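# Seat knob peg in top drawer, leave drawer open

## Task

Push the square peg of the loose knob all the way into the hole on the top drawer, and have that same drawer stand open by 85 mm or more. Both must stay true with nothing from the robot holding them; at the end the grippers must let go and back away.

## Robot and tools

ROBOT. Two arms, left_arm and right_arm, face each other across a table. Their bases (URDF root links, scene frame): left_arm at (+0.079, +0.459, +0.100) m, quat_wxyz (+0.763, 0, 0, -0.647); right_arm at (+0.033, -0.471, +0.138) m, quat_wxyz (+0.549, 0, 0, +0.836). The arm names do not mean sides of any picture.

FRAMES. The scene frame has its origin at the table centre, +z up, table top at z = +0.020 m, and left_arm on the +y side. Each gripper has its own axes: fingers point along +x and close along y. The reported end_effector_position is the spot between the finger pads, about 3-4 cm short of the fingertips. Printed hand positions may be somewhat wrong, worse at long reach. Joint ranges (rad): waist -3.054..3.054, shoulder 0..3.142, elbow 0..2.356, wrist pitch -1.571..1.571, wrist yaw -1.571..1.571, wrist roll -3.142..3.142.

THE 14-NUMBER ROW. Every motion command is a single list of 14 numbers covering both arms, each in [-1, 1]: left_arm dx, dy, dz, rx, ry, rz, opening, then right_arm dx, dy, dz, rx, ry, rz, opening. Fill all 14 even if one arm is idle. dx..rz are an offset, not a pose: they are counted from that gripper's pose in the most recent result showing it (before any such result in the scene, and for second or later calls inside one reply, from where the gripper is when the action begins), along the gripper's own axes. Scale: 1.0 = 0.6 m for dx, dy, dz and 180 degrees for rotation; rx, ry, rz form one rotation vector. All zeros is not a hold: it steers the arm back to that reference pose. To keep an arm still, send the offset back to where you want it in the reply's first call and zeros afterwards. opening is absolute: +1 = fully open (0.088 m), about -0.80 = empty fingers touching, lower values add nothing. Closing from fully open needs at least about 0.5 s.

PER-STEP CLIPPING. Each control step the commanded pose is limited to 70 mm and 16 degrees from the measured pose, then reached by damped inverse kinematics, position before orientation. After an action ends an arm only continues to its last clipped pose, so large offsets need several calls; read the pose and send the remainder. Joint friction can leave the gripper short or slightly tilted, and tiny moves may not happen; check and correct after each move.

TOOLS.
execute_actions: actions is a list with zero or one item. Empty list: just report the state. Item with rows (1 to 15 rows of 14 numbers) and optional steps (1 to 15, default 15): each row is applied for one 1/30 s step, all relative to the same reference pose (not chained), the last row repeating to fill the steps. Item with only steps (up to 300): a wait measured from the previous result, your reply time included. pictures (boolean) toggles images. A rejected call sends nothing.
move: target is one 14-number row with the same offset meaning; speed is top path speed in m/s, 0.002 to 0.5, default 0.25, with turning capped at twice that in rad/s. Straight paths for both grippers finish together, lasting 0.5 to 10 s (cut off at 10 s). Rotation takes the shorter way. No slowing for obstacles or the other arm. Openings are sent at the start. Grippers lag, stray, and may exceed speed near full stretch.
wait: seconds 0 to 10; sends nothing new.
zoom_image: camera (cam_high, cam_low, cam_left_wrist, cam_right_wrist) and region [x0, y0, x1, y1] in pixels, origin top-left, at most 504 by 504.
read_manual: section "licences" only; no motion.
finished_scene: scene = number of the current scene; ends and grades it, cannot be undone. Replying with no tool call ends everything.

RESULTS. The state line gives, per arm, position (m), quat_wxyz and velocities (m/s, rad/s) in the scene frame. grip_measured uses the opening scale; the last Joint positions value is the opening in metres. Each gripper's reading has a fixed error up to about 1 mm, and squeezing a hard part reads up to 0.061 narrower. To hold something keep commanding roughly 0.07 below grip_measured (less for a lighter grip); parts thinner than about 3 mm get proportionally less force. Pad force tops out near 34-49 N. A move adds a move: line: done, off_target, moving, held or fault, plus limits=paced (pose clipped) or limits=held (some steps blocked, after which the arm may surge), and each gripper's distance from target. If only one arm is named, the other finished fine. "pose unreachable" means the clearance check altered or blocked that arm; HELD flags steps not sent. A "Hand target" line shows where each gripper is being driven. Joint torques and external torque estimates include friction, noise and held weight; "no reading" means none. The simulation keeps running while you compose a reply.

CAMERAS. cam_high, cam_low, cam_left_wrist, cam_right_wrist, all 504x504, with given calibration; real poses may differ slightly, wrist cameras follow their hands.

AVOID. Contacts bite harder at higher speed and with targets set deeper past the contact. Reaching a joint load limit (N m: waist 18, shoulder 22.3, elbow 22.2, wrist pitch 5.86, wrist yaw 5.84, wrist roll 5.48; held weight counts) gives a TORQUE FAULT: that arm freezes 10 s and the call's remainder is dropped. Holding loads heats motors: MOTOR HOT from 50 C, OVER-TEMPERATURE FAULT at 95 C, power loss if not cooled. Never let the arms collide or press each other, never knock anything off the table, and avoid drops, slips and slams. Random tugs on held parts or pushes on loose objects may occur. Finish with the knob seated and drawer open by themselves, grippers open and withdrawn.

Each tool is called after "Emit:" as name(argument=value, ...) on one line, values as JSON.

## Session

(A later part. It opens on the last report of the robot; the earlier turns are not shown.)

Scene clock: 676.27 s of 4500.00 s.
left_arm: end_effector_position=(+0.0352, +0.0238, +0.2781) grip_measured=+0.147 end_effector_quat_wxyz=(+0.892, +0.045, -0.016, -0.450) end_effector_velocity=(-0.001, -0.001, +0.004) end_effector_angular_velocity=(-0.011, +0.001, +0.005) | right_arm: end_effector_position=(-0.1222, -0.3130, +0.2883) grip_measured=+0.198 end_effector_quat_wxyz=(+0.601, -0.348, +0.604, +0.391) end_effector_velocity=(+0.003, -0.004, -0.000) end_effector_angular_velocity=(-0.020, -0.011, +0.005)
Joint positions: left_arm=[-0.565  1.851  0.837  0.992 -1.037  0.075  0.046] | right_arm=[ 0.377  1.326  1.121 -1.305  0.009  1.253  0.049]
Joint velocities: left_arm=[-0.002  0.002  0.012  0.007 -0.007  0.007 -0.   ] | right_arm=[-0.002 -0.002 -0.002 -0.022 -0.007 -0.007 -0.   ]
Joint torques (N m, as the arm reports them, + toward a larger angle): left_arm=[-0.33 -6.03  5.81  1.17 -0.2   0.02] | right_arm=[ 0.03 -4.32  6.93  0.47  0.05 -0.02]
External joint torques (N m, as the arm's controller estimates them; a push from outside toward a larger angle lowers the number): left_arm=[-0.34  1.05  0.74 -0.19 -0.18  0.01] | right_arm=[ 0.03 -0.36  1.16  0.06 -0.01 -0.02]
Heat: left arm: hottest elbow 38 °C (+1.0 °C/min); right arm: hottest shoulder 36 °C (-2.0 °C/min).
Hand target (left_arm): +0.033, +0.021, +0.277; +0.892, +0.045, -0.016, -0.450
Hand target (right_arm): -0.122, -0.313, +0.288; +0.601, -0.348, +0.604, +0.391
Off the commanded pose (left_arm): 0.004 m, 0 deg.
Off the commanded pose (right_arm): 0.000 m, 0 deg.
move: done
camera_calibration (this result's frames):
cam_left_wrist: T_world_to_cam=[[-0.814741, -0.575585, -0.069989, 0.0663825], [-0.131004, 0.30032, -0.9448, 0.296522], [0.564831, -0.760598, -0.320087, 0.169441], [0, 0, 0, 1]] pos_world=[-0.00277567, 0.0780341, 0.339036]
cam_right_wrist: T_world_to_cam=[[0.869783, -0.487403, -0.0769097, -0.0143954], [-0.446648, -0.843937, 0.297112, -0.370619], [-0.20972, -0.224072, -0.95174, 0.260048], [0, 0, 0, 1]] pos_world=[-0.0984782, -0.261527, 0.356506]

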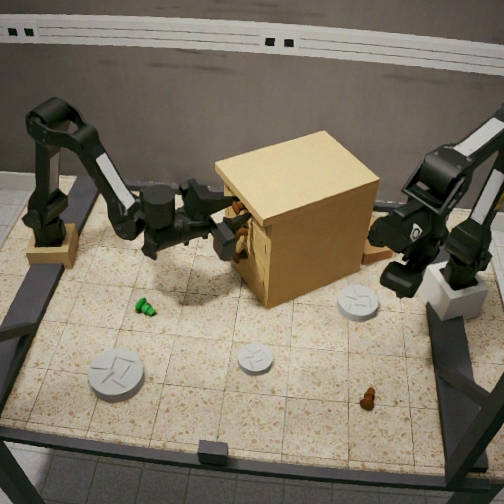

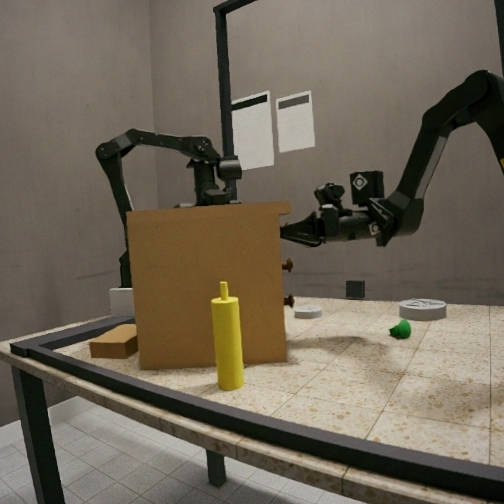

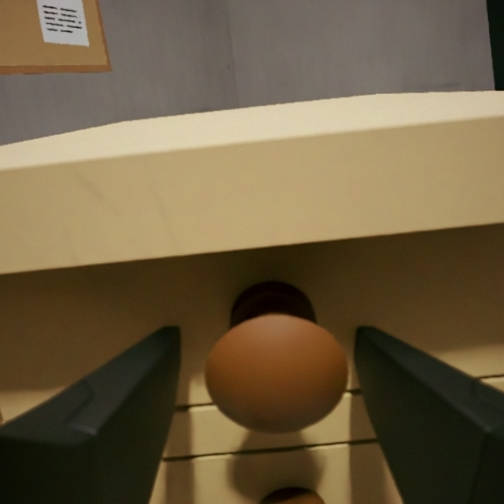

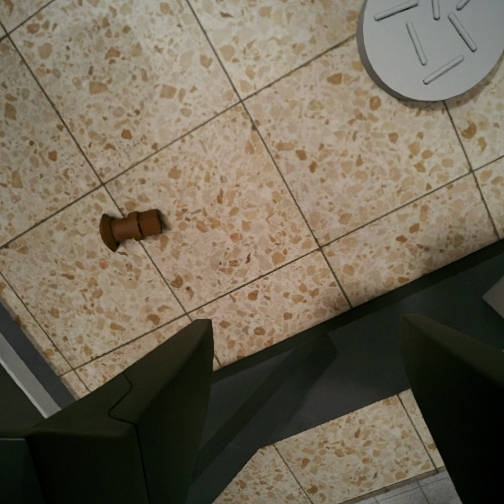

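Close and pull.

Emit:
move(target=[0,-0.004,0,0,0,0,-0.4, 0,0,0,0,0,0,0.2], speed=0.05)

Emit:
move(target=[-0.07,0,0,0,0,0,-0.4, 0,0,0,0,0,0,0.2], speed=0.05)

Scene clock: 678.63 s of 4500.00 s.
left_arm: end_effector_position=(+0.0350, +0.0236, +0.2781) grip_measured=-0.330 end_effector_quat_wxyz=(+0.892, +0.045, -0.016, -0.450) end_effector_velocity=(-0.002, +0.002, +0.001) end_effector_angular_velocity=(-0.002, +0.005, +0.000) | right_arm: end_effector_position=(-0.1222, -0.3130, +0.2883) grip_measured=+0.198 end_effector_quat_wxyz=(+0.601, -0.348, +0.604, +0.391) end_effector_velocity=(-0.000, -0.004, -0.000) end_effector_angular_velocity=(-0.020, +0.009, +0.021)
Joint positions: left_arm=[-0.566  1.852  0.838  0.991 -1.039  0.075  0.023] | right_arm=[ 0.377  1.326  1.121 -1.305  0.009  1.253  0.049]
Joint velocities: left_arm=[-0.007 -0.007 -0.002 -0.007 -0.007 -0.007 -0.   ] | right_arm=[-0.002 -0.002 -0.002 -0.007 -0.022 -0.022 -0.   ]
Joint torques (N m, as the arm reports them, + toward a larger angle): left_arm=[-0.22 -6.53  5.28  1.2  -0.12  0.02] | right_arm=[-0.02 -4.32  6.95  0.46  0.06 -0.02]
External joint torques (N m, as the arm's controller estimates them; a push from outside toward a larger angle lowers the number): left_arm=[-0.18  0.51  0.24 -0.14 -0.11  0.02] | right_arm=[-0.03 -0.36  1.12  0.03  0.01 -0.02]
Heat: left arm: hottest elbow 38 °C (+1.0 °C/min); right arm: hottest shoulder 36 °C (-2.0 °C/min).
Hand target (left_arm): +0.033, +0.022, +0.278; +0.892, +0.045, -0.016, -0.450
Hand target (right_arm): -0.122, -0.313, +0.288; +0.601, -0.348, +0.604, +0.391
Off the commanded pose (left_arm): 0.002 m, 0 deg.
Off the commanded pose (right_arm): 0.000 m, 0 deg.
move: done
camera_calibration (this result's frames):
cam_left_wrist: T_world_to_cam=[[-0.81408, -0.576518, -0.0700115, 0.0661188], [-0.13131, 0.300154, -0.94481, 0.296537], [0.565714, -0.759957, -0.320051, 0.169423], [0, 0, 0, 1]] pos_world=[-0.00308116, 0.0778666, 0.339024]
cam_right_wrist: T_world_to_cam=[[0.869783, -0.487403, -0.0769097, -0.0143954], [-0.446648, -0.843937, 0.297112, -0.370619], [-0.20972, -0.224072, -0.95174, 0.260048], [0, 0, 0, 1]] pos_world=[-0.0984782, -0.261527, 0.356506]

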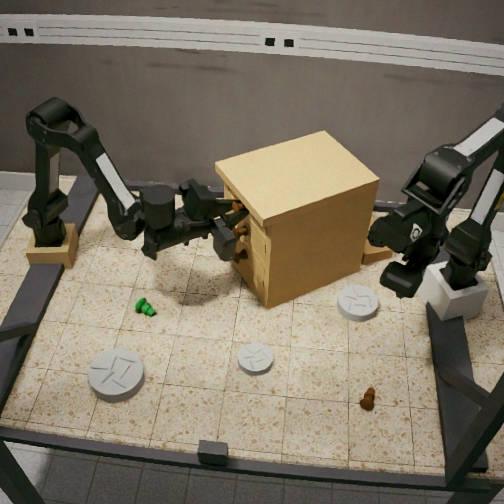

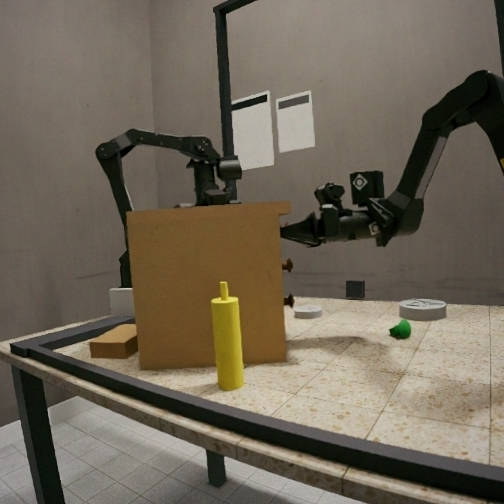

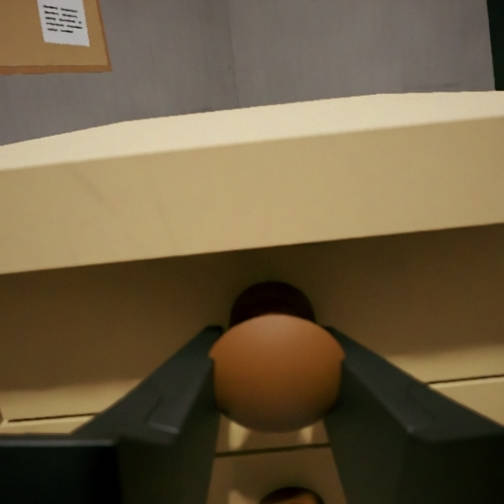

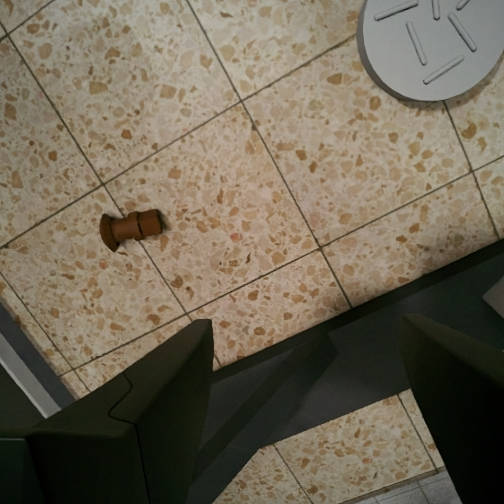

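Scene clock: 679.83 s of 4500.00 s.
left_arm: end_effector_position=(+0.0130, +0.0531, +0.2759) grip_measured=-0.330 end_effector_quat_wxyz=(+0.893, +0.049, -0.016, -0.447) end_effector_velocity=(-0.005, +0.002, -0.001) end_effector_angular_velocity=(-0.007, +0.014, -0.019) | right_arm: end_effector_position=(-0.1222, -0.3130, +0.2883) grip_measured=+0.198 end_effector_quat_wxyz=(+0.601, -0.348, +0.604, +0.391) end_effector_velocity=(+0.000, -0.003, -0.000) end_effector_angular_velocity=(-0.020, +0.010, +0.001)
Joint positions: left_arm=[-0.665  1.805  0.769  1.    -1.145  0.069  0.023] | right_arm=[ 0.377  1.326  1.121 -1.305  0.009  1.253  0.049]
Joint velocities: left_arm=[-0.012 -0.007 -0.007 -0.007  0.007 -0.022 -0.   ] | right_arm=[-0.007 -0.002 -0.002 -0.007 -0.022 -0.007 -0.   ]
Joint torques (N m, as the arm reports them, + toward a larger angle): left_arm=[-1.05 -8.3   3.37  1.42 -0.2  -0.05] | right_arm=[ 0.01 -4.3   6.91  0.47  0.05 -0.01]
External joint torques (N m, as the arm's controller estimates them; a push from outside toward a larger angle lowers the number): left_arm=[-1.03 -1.73 -1.57  0.13 -0.19 -0.06] | right_arm=[ 0.02 -0.34  1.14  0.07 -0.01 -0.01]
Heat: left arm: hottest elbow 38 °C (+1.0 °C/min); right arm: hottest shoulder 36 °C (-2.0 °C/min).
Hand target (left_arm): +0.010, +0.057, +0.279; +0.892, +0.045, -0.016, -0.450
Hand target (right_arm): -0.122, -0.313, +0.288; +0.601, -0.348, +0.604, +0.391
Off the commanded pose (left_arm): 0.006 m, 1 deg.
Off the commanded pose (right_arm): 0.000 m, 0 deg.
move: done
camera_calibration (this result's frames):
cam_left_wrist: T_world_to_cam=[[-0.810011, -0.581277, -0.0774502, 0.0673196], [-0.129504, 0.306129, -0.94314, 0.28195], [0.571936, -0.753924, -0.323246, 0.204004], [0, 0, 0, 1]] pos_world=[-0.025634, 0.106622, 0.337075]
cam_right_wrist: T_world_to_cam=[[0.869783, -0.487403, -0.0769097, -0.0143954], [-0.446648, -0.843937, 0.297112, -0.370619], [-0.20972, -0.224072, -0.95174, 0.260048], [0, 0, 0, 1]] pos_world=[-0.0984782, -0.261527, 0.356506]

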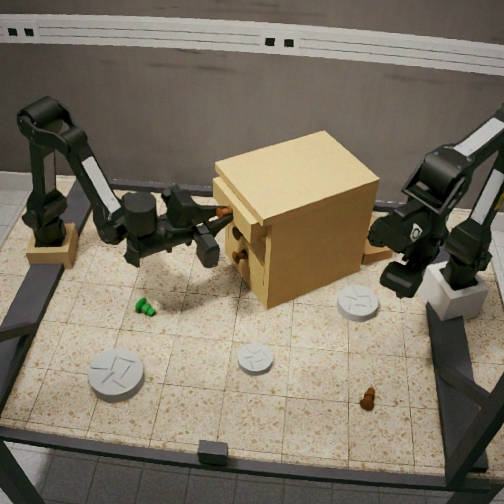

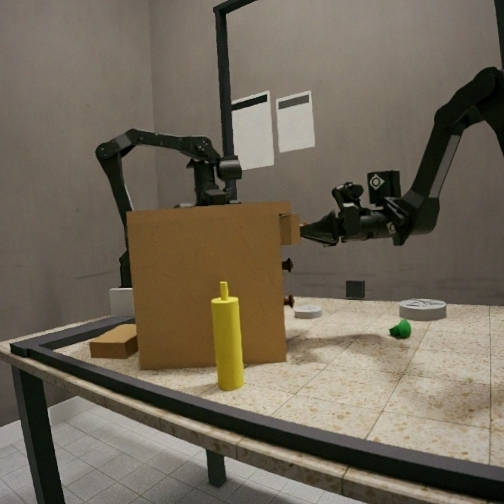

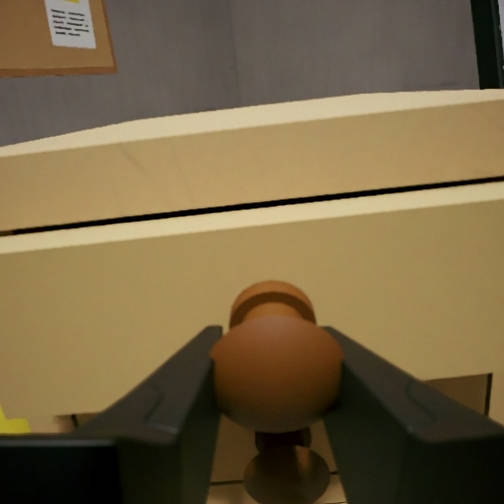

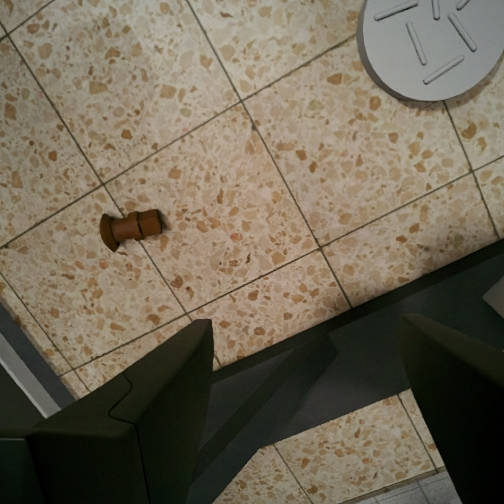

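Emit:
move(target=[-0.115,-0.004,0.003,0,0,0,-0.4, 0,0,0,0,0,0,0.2], speed=0.06)

Scene clock: 700.43 s of 4500.00 s.
left_arm: end_effector_position=(-0.0280, +0.1030, +0.2750) grip_measured=-0.330 end_effector_quat_wxyz=(+0.895, +0.054, -0.017, -0.443) end_effector_velocity=(+0.001, +0.004, +0.001) end_effector_angular_velocity=(-0.013, +0.015, +0.015) | right_arm: end_effector_position=(-0.1222, -0.3130, +0.2883) grip_measured=+0.198 end_effector_quat_wxyz=(+0.601, -0.348, +0.604, +0.391) end_effector_velocity=(+0.006, -0.002, -0.000) end_effector_angular_velocity=(-0.010, -0.021, -0.000)
Joint positions: left_arm=[-0.862  1.743  0.703  0.959 -1.35   0.033  0.023] | right_arm=[ 0.377  1.326  1.121 -1.305  0.009  1.253  0.049]
Joint velocities: left_arm=[-0.007 -0.007 -0.002 -0.007 -0.022 -0.022 -0.   ] | right_arm=[-0.007 -0.002 -0.002 -0.022  0.007 -0.007  0.   ]
Joint torques (N m, as the arm reports them, + toward a larger angle): left_arm=[-0.9  -7.95  3.57  1.02 -0.2  -0.06] | right_arm=[ 0.   -4.31  6.92  0.47  0.06 -0.02]
External joint torques (N m, as the arm's controller estimates them; a push from outside toward a larger angle lowers the number): left_arm=[-0.93 -1.95 -1.21 -0.15 -0.15 -0.06] | right_arm=[ 0.03 -0.33  1.14  0.08 -0.01 -0.02]
Heat: left arm: hottest shoulder 39 °C (+2.0 °C/min); right arm: hottest shoulder 36 °C (-1.0 °C/min).
Hand target (left_arm): -0.030, +0.107, +0.278; +0.893, +0.049, -0.016, -0.447
Hand target (right_arm): -0.122, -0.313, +0.288; +0.601, -0.348, +0.604, +0.391
Off the commanded pose (left_arm): 0.006 m, 1 deg.
Off the commanded pose (right_arm): 0.000 m, 0 deg.
After step 90, 15.97 s passed at rest.
move: done
camera_calibration (this result's frames):
cam_left_wrist: T_world_to_cam=[[-0.804912, -0.587038, -0.086617, 0.066336], [-0.126597, 0.312492, -0.941447, 0.259489], [0.579732, -0.746817, -0.325846, 0.265016], [0, 0, 0, 1]] pos_world=[-0.0673928, 0.155771, 0.336396]
cam_right_wrist: T_world_to_cam=[[0.869783, -0.487403, -0.0769097, -0.0143954], [-0.446648, -0.843937, 0.297112, -0.370619], [-0.20972, -0.224072, -0.95174, 0.260048], [0, 0, 0, 1]] pos_world=[-0.0984782, -0.261527, 0.356506]

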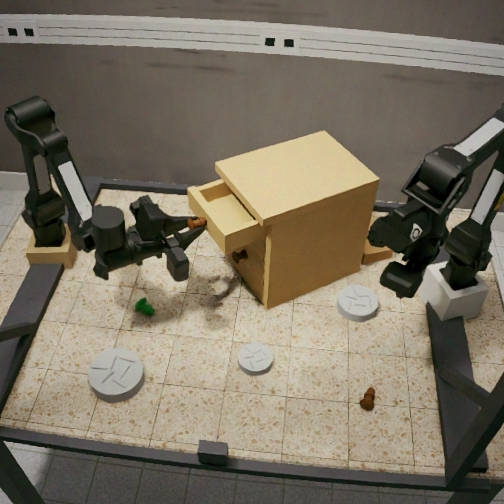

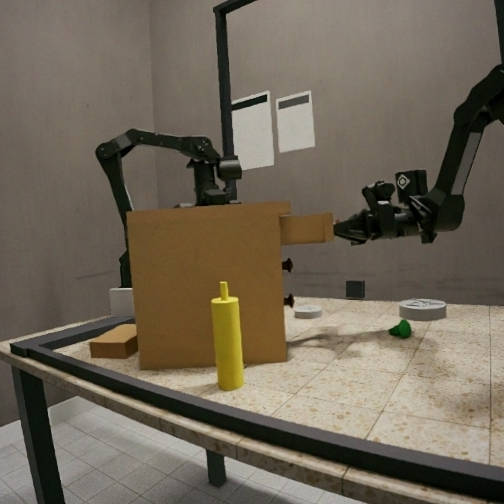

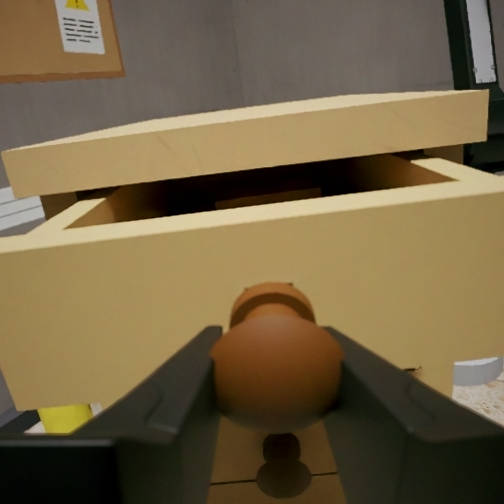

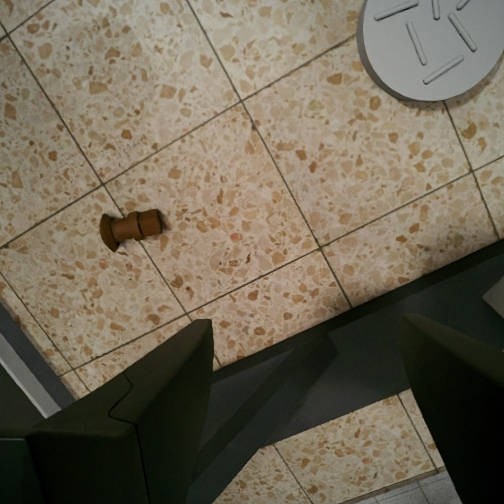

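Emit:
zoom_image(camera="cam_left_wrist", region=[210,250,330,370])

Emit:
zoom_image(camera="cam_low", region=[270,190,370,260])

Region (210, 250, 330, 370) of cam_left_wrist's 504x504 image, scaled by 4.200, with more detail than that image has.

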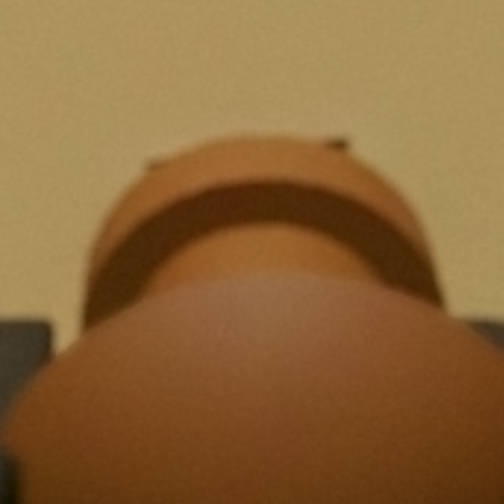

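Region (270, 190, 370, 260) of cam_low's 504x504 image, scaled by 5.040, with more detail than that image has; it fills the top 353 rows of this view, and the rest is white.

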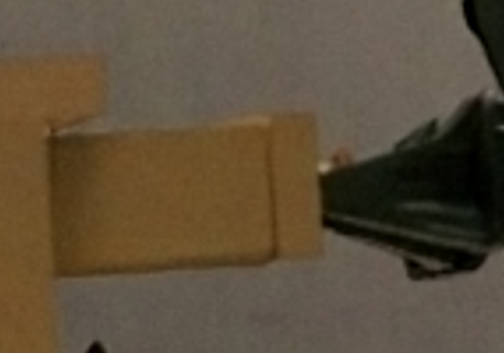

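Emit:
move(target=[0,0,0,0,0,0,0.15, 0,0,0,0,0,0,0.2])

Emit:
move(target=[-0.07,0,0.06,0,0.03,0,0.15, 0,0,0,0,0,0,0.2], speed=0.12)

Scene clock: 717.23 s of 4500.00 s.
left_arm: end_effector_position=(-0.0282, +0.1033, +0.2750) grip_measured=+0.145 end_effector_quat_wxyz=(+0.895, +0.054, -0.017, -0.443) end_effector_velocity=(-0.001, +0.002, -0.001) end_effector_angular_velocity=(-0.008, +0.012, +0.000) | right_arm: end_effector_position=(-0.1222, -0.3130, +0.2883) grip_measured=+0.198 end_effector_quat_wxyz=(+0.601, -0.348, +0.604, +0.391) end_effector_velocity=(-0.000, -0.004, -0.000) end_effector_angular_velocity=(-0.021, +0.011, -0.008)
Joint positions: left_arm=[-0.864  1.742  0.702  0.959 -1.351  0.032  0.046] | right_arm=[ 0.377  1.326  1.121 -1.305  0.009  1.253  0.049]
Joint velocities: left_arm=[-0.007 -0.002 -0.002 -0.007 -0.007 -0.022  0.001] | right_arm=[-0.002 -0.002 -0.002 -0.007 -0.022  0.007  0.   ]
Joint torques (N m, as the arm reports them, + toward a larger angle): left_arm=[ 0.16 -6.16  4.32  1.16 -0.03  0.04] | right_arm=[-0.02 -4.32  6.94  0.46  0.06 -0.01]
External joint torques (N m, as the arm's controller estimates them; a push from outside toward a larger angle lowers the number): left_arm=[ 0.18 -0.14 -0.46 -0.01  0.02  0.03] | right_arm=[-0.02 -0.37  1.16  0.05  0.   -0.01]
Heat: left arm: hottest shoulder 39 °C (+2.0 °C/min); right arm: hottest elbow 36 °C (+0.0 °C/min).
Hand target (left_arm): -0.028, +0.103, +0.275; +0.895, +0.054, -0.017, -0.443
Hand target (right_arm): -0.122, -0.313, +0.288; +0.601, -0.348, +0.604, +0.391
Off the commanded pose (left_arm): 0.000 m, 0 deg.
Off the commanded pose (right_arm): 0.000 m, 0 deg.
After step 90, 13.10 s passed at rest.
move: done
camera_calibration (this result's frames):
cam_left_wrist: T_world_to_cam=[[-0.805113, -0.586707, -0.0869897, 0.0663547], [-0.126258, 0.312835, -0.941378, 0.259281], [0.579527, -0.746933, -0.325944, 0.26538], [0, 0, 0, 1]] pos_world=[-0.0676354, 0.15604, 0.336352]
cam_right_wrist: T_world_to_cam=[[0.869783, -0.487403, -0.0769097, -0.0143954], [-0.446648, -0.843937, 0.297112, -0.370619], [-0.20972, -0.224072, -0.95174, 0.260048], [0, 0, 0, 1]] pos_world=[-0.0984782, -0.261527, 0.356506]

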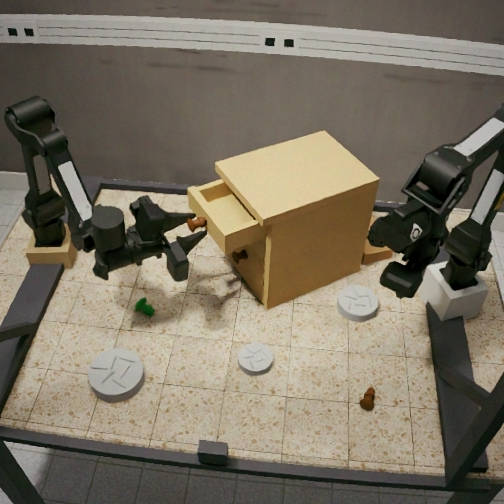

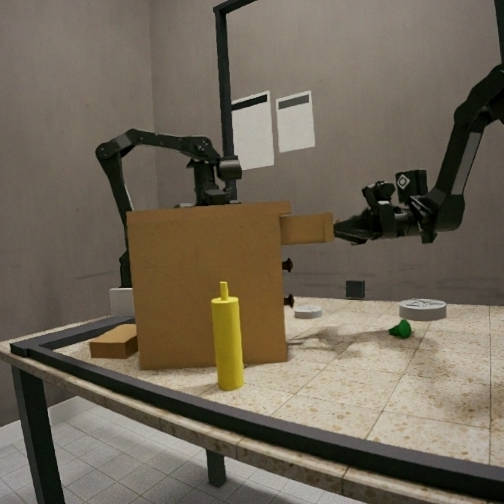

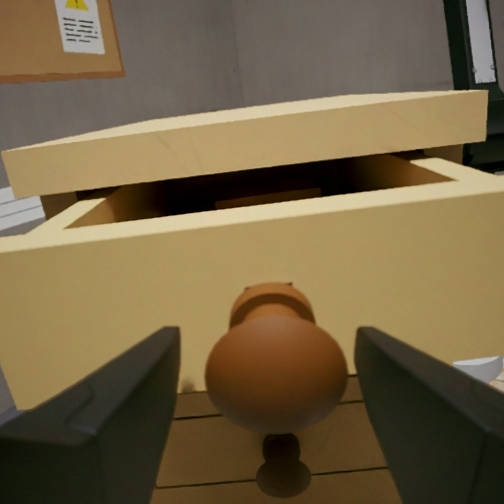

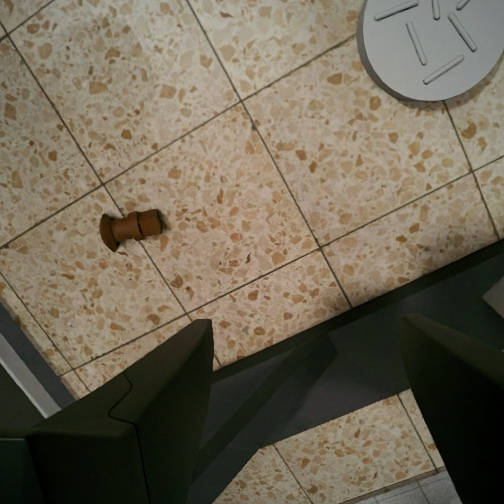

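Scene clock: 719.13 s of 4500.00 s.
left_arm: end_effector_position=(-0.0523, +0.1355, +0.3120) grip_measured=+0.147 end_effector_quat_wxyz=(+0.895, +0.074, +0.020, -0.440) end_effector_velocity=(-0.002, -0.000, -0.005) end_effector_angular_velocity=(+0.024, +0.020, +0.001) | right_arm: end_effector_position=(-0.1222, -0.3130, +0.2883) grip_measured=+0.198 end_effector_quat_wxyz=(+0.601, -0.348, +0.604, +0.391) end_effector_velocity=(-0.003, -0.001, +0.001) end_effector_angular_velocity=(-0.007, +0.025, -0.008)
Joint positions: left_arm=[-0.992  1.588  0.992 -0.301 -1.442 -0.777  0.046] | right_arm=[ 0.377  1.326  1.121 -1.305  0.009  1.253  0.049]
Joint velocities: left_arm=[-0.002  0.032  0.061 -0.198  0.022 -0.168  0.   ] | right_arm=[-0.002 -0.002  0.002  0.007 -0.022  0.007 -0.   ]
Joint torques (N m, as the arm reports them, + toward a larger angle): left_arm=[-0.37 -4.85  6.58  0.7  -0.37 -0.08] | right_arm=[ 0.04 -4.3   6.94  0.48  0.05 -0.02]
External joint torques (N m, as the arm's controller estimates them; a push from outside toward a larger angle lowers the number): left_arm=[-0.37  0.95  0.92 -0.17  0.15 -0.08] | right_arm=[ 0.04 -0.34  1.11  0.04 -0.01 -0.02]
Heat: left arm: hottest shoulder 39 °C (+2.0 °C/min); right arm: hottest elbow 36 °C (+0.0 °C/min).
Hand target (left_arm): -0.056, +0.134, +0.312; +0.893, +0.074, +0.022, -0.442
Hand target (right_arm): -0.122, -0.313, +0.288; +0.601, -0.348, +0.604, +0.391
Off the commanded pose (left_arm): 0.005 m, 1 deg.
Off the commanded pose (right_arm): 0.000 m, 0 deg.
move: done
camera_calibration (this result's frames):
cam_left_wrist: T_world_to_cam=[[-0.803279, -0.588942, -0.0888231, 0.0700144], [-0.173766, 0.374378, -0.910849, 0.260661], [0.569691, -0.716232, -0.403068, 0.334841], [0, 0, 0, 1]] pos_world=[-0.0892206, 0.183472, 0.378606]
cam_right_wrist: T_world_to_cam=[[0.869783, -0.487403, -0.0769097, -0.0143954], [-0.446648, -0.843937, 0.297112, -0.370619], [-0.20972, -0.224072, -0.95174, 0.260048], [0, 0, 0, 1]] pos_world=[-0.0984782, -0.261527, 0.356506]

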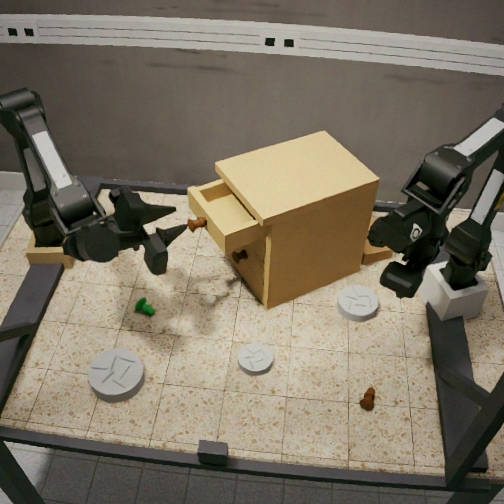

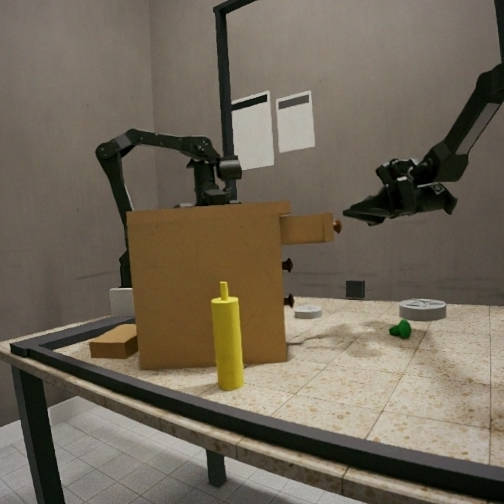

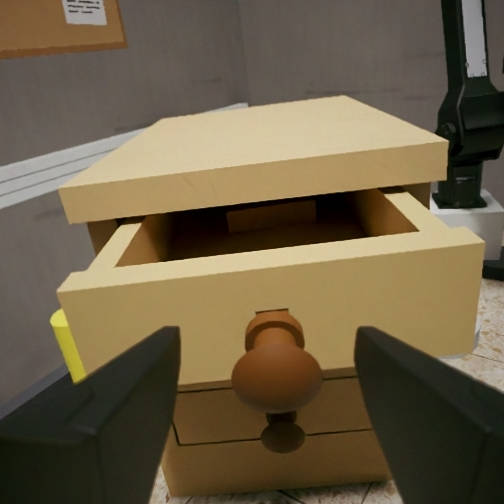

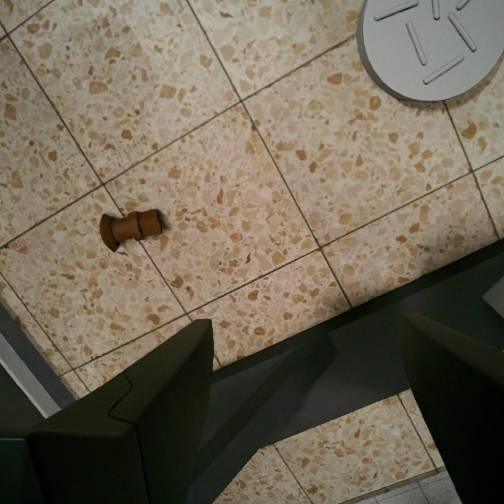

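Emit:
zoom_image(camera="cam_left_wrist", region=[220,290,340,410])

Emit:
zoom_image(camera="cam_low", region=[270,200,370,320])

Emit:
zoom_image(camera="cam_high", region=[170,170,270,290])

Region (220, 290, 340, 410) of cam_left_wrist's 504x504 image, scaled by 4.200, with more detail than that image has.

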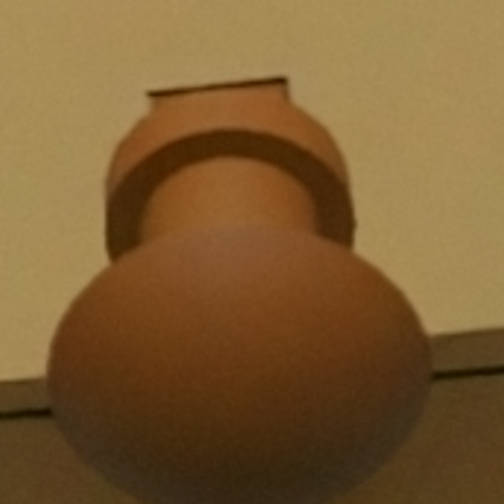

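Region (270, 200, 370, 320) of cam_low's 504x504 image, scaled by 4.200, with more detail than that image has.

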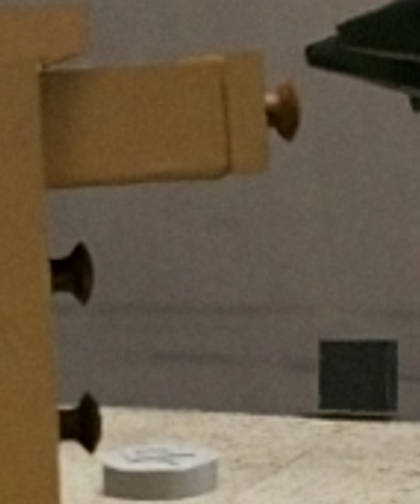

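Region (170, 170, 270, 290) of cam_high's 504x504 image, scaled by 4.200, with more detail than that image has.

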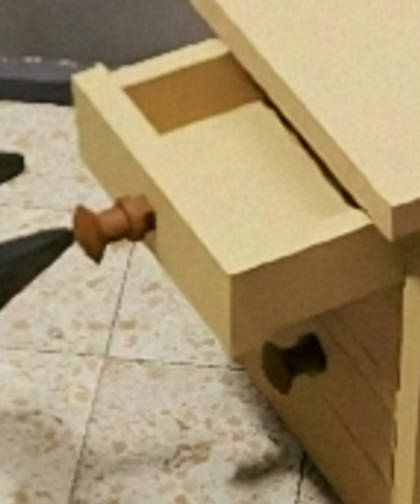

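Emit:
move(target=[0.015,0.033,0.08,0,0,-0.511,0.6, 0,0,0,0,0,0,0.2], speed=0.3)

Scene clock: 744.20 s of 4500.00 s.
left_arm: end_effector_position=(-0.0337, +0.1346, +0.3567) grip_measured=+0.597 end_effector_quat_wxyz=(+0.308, +0.039, +0.070, -0.948) end_effector_velocity=(+0.002, -0.002, -0.000) end_effector_angular_velocity=(+0.013, +0.006, +0.001) | right_arm: end_effector_position=(-0.1222, -0.3130, +0.2883) grip_measured=+0.198 end_effector_quat_wxyz=(+0.601, -0.348, +0.604, +0.391) end_effector_velocity=(-0.001, +0.000, -0.000) end_effector_angular_velocity=(+0.000, +0.010, +0.005)
Joint positions: left_arm=[-0.127  1.21   0.719  0.282  0.976  0.065  0.068] | right_arm=[ 0.377  1.326  1.121 -1.305  0.009  1.253  0.049]
Joint velocities: left_arm=[ 0.007  0.007  0.007 -0.007  0.007 -0.007 -0.   ] | right_arm=[-0.002 -0.002 -0.002  0.007 -0.007 -0.007 -0.   ]
Joint torques (N m, as the arm reports them, + toward a larger angle): left_arm=[ 0.44 -3.23  7.4   1.24  0.33  0.11] | right_arm=[ 0.05 -4.33  6.91  0.47  0.06 -0.02]
External joint torques (N m, as the arm's controller estimates them; a push from outside toward a larger angle lowers the number): left_arm=[ 0.42  0.66  0.99 -0.19  0.21  0.09] | right_arm=[ 0.04 -0.38  1.1   0.04  0.01 -0.01]
Heat: left arm: hottest shoulder 38 °C (+0.0 °C/min); right arm: hottest elbow 36 °C (+0.0 °C/min).
Hand target (left_arm): -0.033, +0.132, +0.360; -0.306, -0.038, -0.066, +0.949
Hand target (right_arm): -0.122, -0.313, +0.288; +0.601, -0.348, +0.604, +0.391
Off the commanded pose (left_arm): 0.004 m, 0 deg.
Off the commanded pose (right_arm): 0.000 m, 0 deg.
After step 90, 18.83 s passed at rest.
move: done
camera_calibration (this result's frames):
cam_left_wrist: T_world_to_cam=[[-0.572915, 0.808517, 0.134419, -0.171529], [0.268371, 0.340014, -0.901314, 0.321083], [-0.774432, -0.480302, -0.411782, 0.267717], [0, 0, 0, 1]] pos_world=[0.0228882, 0.158096, 0.422694]
cam_right_wrist: T_world_to_cam=[[0.869783, -0.487403, -0.0769097, -0.0143954], [-0.446648, -0.843937, 0.297112, -0.370619], [-0.20972, -0.224072, -0.95174, 0.260048], [0, 0, 0, 1]] pos_world=[-0.0984782, -0.261527, 0.356506]

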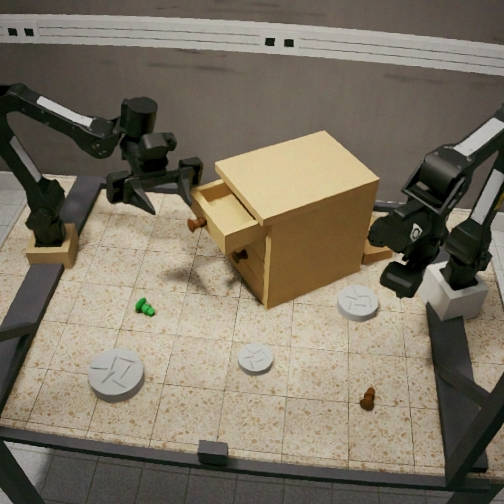

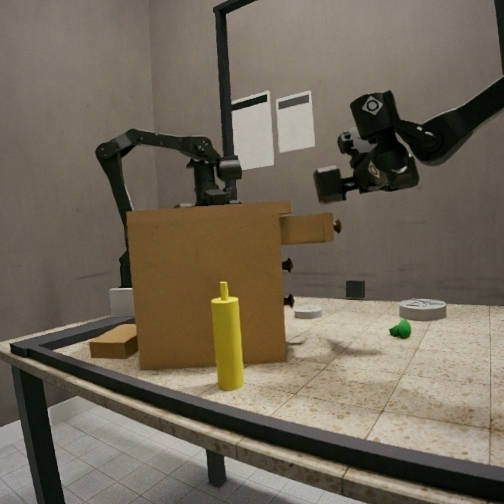

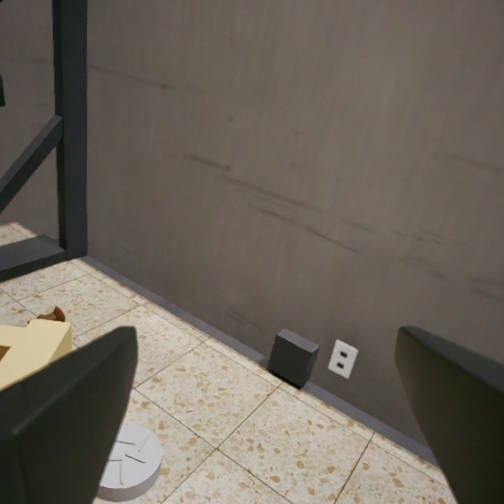

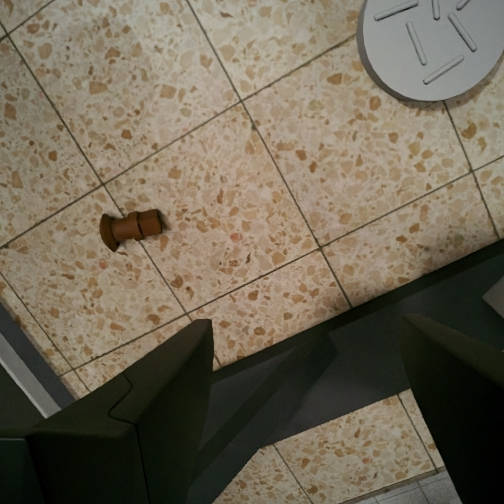

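Emit:
execute_actions(actions=[])

Scene clock: 758.60 s of 4500.00 s.
left_arm: end_effector_position=(-0.0337, +0.1346, +0.3566) grip_measured=+0.597 end_effector_quat_wxyz=(+0.307, +0.039, +0.070, -0.948) end_effector_velocity=(+0.001, +0.000, -0.004) end_effector_angular_velocity=(+0.028, +0.004, +0.010) | right_arm: end_effector_position=(-0.1222, -0.3130, +0.2883) grip_measured=+0.198 end_effector_quat_wxyz=(+0.601, -0.348, +0.604, +0.391) end_effector_velocity=(+0.004, -0.000, -0.002) end_effector_angular_velocity=(+0.007, -0.025, +0.008)
Joint positions: left_arm=[-0.127  1.211  0.719  0.281  0.979  0.066  0.068] | right_arm=[ 0.377  1.326  1.121 -1.305  0.009  1.253  0.049]
Joint velocities: left_arm=[ 0.002 -0.002 -0.002 -0.022 -0.007 -0.007 -0.   ] | right_arm=[ 0.002 -0.002 -0.007 -0.007  0.022 -0.007 -0.   ]
Joint torques (N m, as the arm reports them, + toward a larger angle): left_arm=[ 0.44 -3.12  7.53  1.27  0.31  0.09] | right_arm=[ 0.03 -4.32  6.92  0.47  0.06 -0.03]
External joint torques (N m, as the arm's controller estimates them; a push from outside toward a larger angle lowers the number): left_arm=[ 0.42  0.72  1.16 -0.14  0.2   0.07] | right_arm=[ 0.04 -0.39  1.18  0.07 -0.01 -0.03]
Heat: left arm: hottest elbow 39 °C (+0.0 °C/min); right arm: hottest elbow 36 °C (+0.0 °C/min).
Hand target (left_arm): -0.033, +0.132, +0.360; -0.306, -0.038, -0.067, +0.949
Hand target (right_arm): -0.122, -0.313, +0.288; +0.601, -0.348, +0.604, +0.391
Off the commanded pose (left_arm): 0.005 m, 0 deg.
Off the commanded pose (right_arm): 0.000 m, 0 deg.
Steps of this call (steps 1 to 90: nothing new was sent; then 11.40 s passed at rest). Readings (end_effector_position):
1: left_arm (-0.0337, +0.1346, +0.3567) | right_arm (-0.1222, -0.3130, +0.2883)
2: left_arm (-0.0338, +0.1347, +0.3567) | right_arm (-0.1222, -0.3130, +0.2883)
4: left_arm (-0.0338, +0.1347, +0.3566) | right_arm (-0.1222, -0.3130, +0.2883)
8: left_arm (-0.0337, +0.1347, +0.3567) | right_arm (-0.1222, -0.3130, +0.2883)
90: the state above
camera_calibration (this result's frames):
cam_left_wrist: T_world_to_cam=[[-0.571328, 0.80951, 0.135192, -0.17192], [0.26895, 0.340294, -0.901036, 0.32084], [-0.775403, -0.478427, -0.412137, 0.267449], [0, 0, 0, 1]] pos_world=[0.0228685, 0.157946, 0.422556]
cam_right_wrist: T_world_to_cam=[[0.869783, -0.487403, -0.0769097, -0.0143954], [-0.446648, -0.843937, 0.297112, -0.370619], [-0.20972, -0.224072, -0.95174, 0.260048], [0, 0, 0, 1]] pos_world=[-0.0984782, -0.261527, 0.356506]

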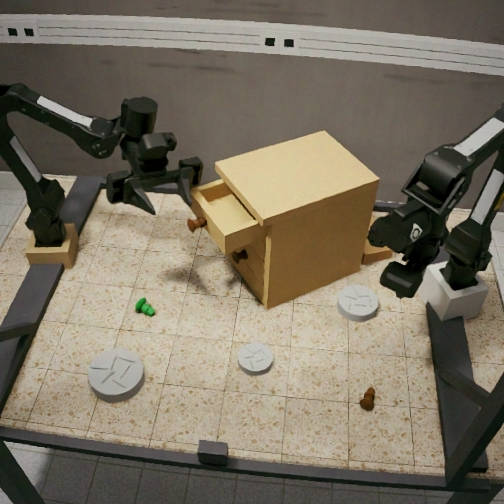

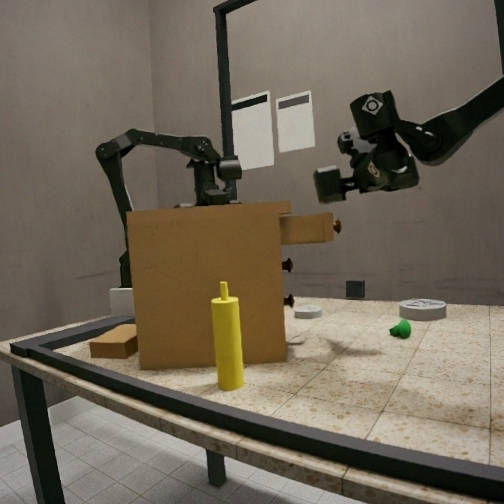

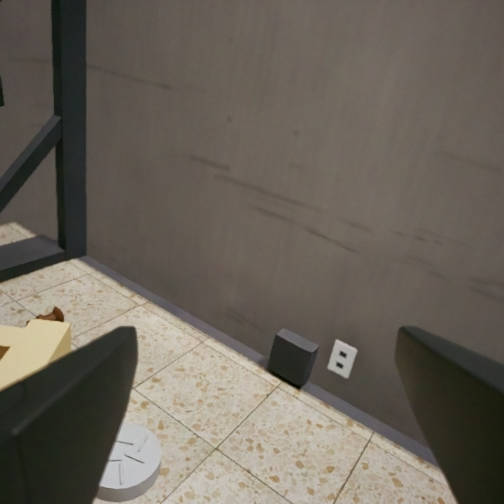

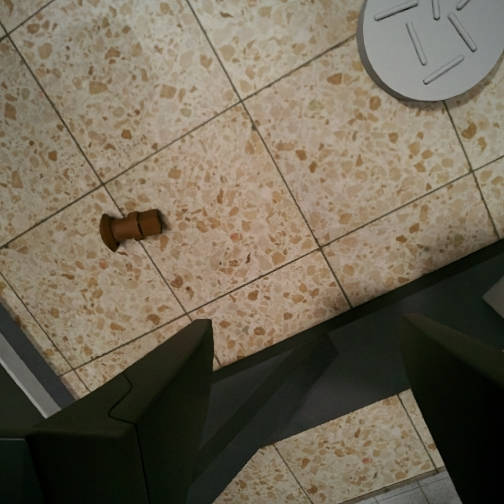

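Emit:
move(target=[0,0.10,0.01,0,0.305,0,0.8,0,0,0,0,0,0,0.2], speed=0.08)

Scene clock: 772.53 s of 4500.00 s.
left_arm: end_effector_position=(+0.0023, +0.0887, +0.3564) grip_measured=+0.797 end_effector_quat_wxyz=(+0.240, +0.471, +0.203, -0.824) end_effector_velocity=(+0.000, -0.000, +0.002) end_effector_angular_velocity=(+0.010, -0.006, +0.006) | right_arm: end_effector_position=(-0.1222, -0.3130, +0.2883) grip_measured=+0.198 end_effector_quat_wxyz=(+0.601, -0.348, +0.604, +0.391) end_effector_velocity=(+0.001, +0.002, +0.001) end_effector_angular_velocity=(+0.014, +0.003, +0.004)
Joint positions: left_arm=[-0.194  1.836  1.982 -1.472  0.451  0.825  0.078] | right_arm=[ 0.377  1.326  1.121 -1.305  0.009  1.253  0.049]
Joint velocities: left_arm=[-0.002  0.012  0.027 -0.022 -0.007 -0.007 -0.   ] | right_arm=[-0.002 -0.007 -0.002  0.007  0.007 -0.007  0.   ]
Joint torques (N m, as the arm reports them, + toward a larger angle): left_arm=[-0.13 -6.29  6.33  0.46  0.16  0.1 ] | right_arm=[ 0.02 -4.35  6.91  0.46  0.06 -0.02]
External joint torques (N m, as the arm's controller estimates them; a push from outside toward a larger angle lowers the number): left_arm=[-0.17  0.99  0.92 -0.24 -0.15  0.09] | right_arm=[ 0.03 -0.35  1.07  0.03 -0.01 -0.02]
Heat: left arm: hottest elbow 40 °C (+1.0 °C/min); right arm: hottest elbow 36 °C (+0.0 °C/min).
Hand target (left_arm): +0.001, +0.086, +0.356; -0.238, -0.474, -0.201, +0.824
Hand target (right_arm): -0.122, -0.313, +0.288; +0.601, -0.348, +0.604, +0.391
Off the commanded pose (left_arm): 0.003 m, 0 deg.
Off the commanded pose (right_arm): 0.000 m, 0 deg.
After step 90, 4.60 s passed at rest.
move: done
camera_calibration (this result's frames):
cam_left_wrist: T_world_to_cam=[[-0.593969, 0.792524, 0.138229, -0.113626], [0.771793, 0.609841, -0.180084, 0.0445587], [-0.227019, -0.000279729, -0.97389, 0.429846], [0, 0, 0, 1]] pos_world=[-0.00429717, 0.0629976, 0.442354]
cam_right_wrist: T_world_to_cam=[[0.869783, -0.487403, -0.0769097, -0.0143954], [-0.446648, -0.843937, 0.297112, -0.370619], [-0.20972, -0.224072, -0.95174, 0.260048], [0, 0, 0, 1]] pos_world=[-0.0984782, -0.261527, 0.356506]

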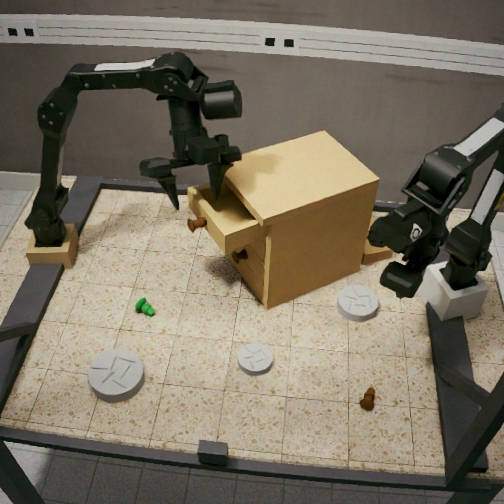

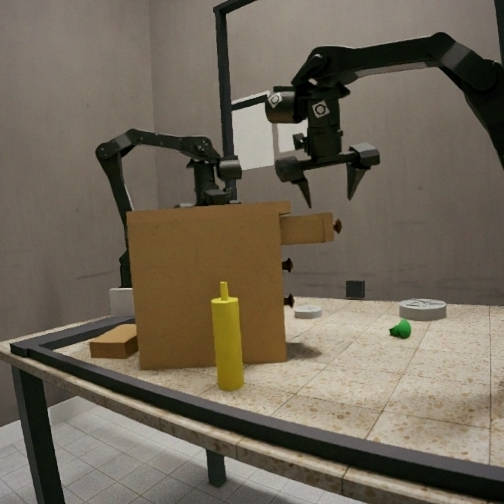

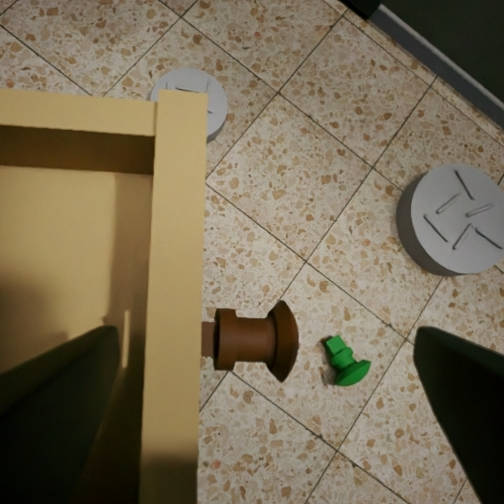

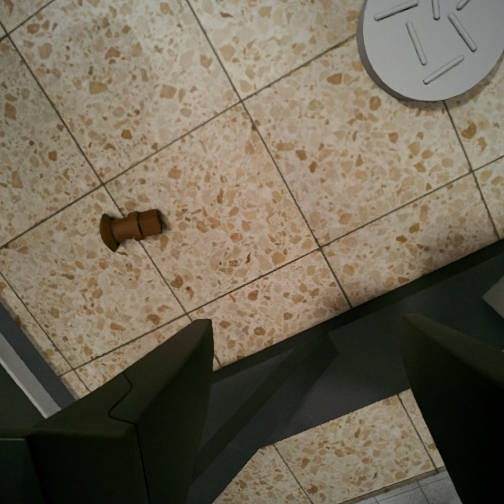

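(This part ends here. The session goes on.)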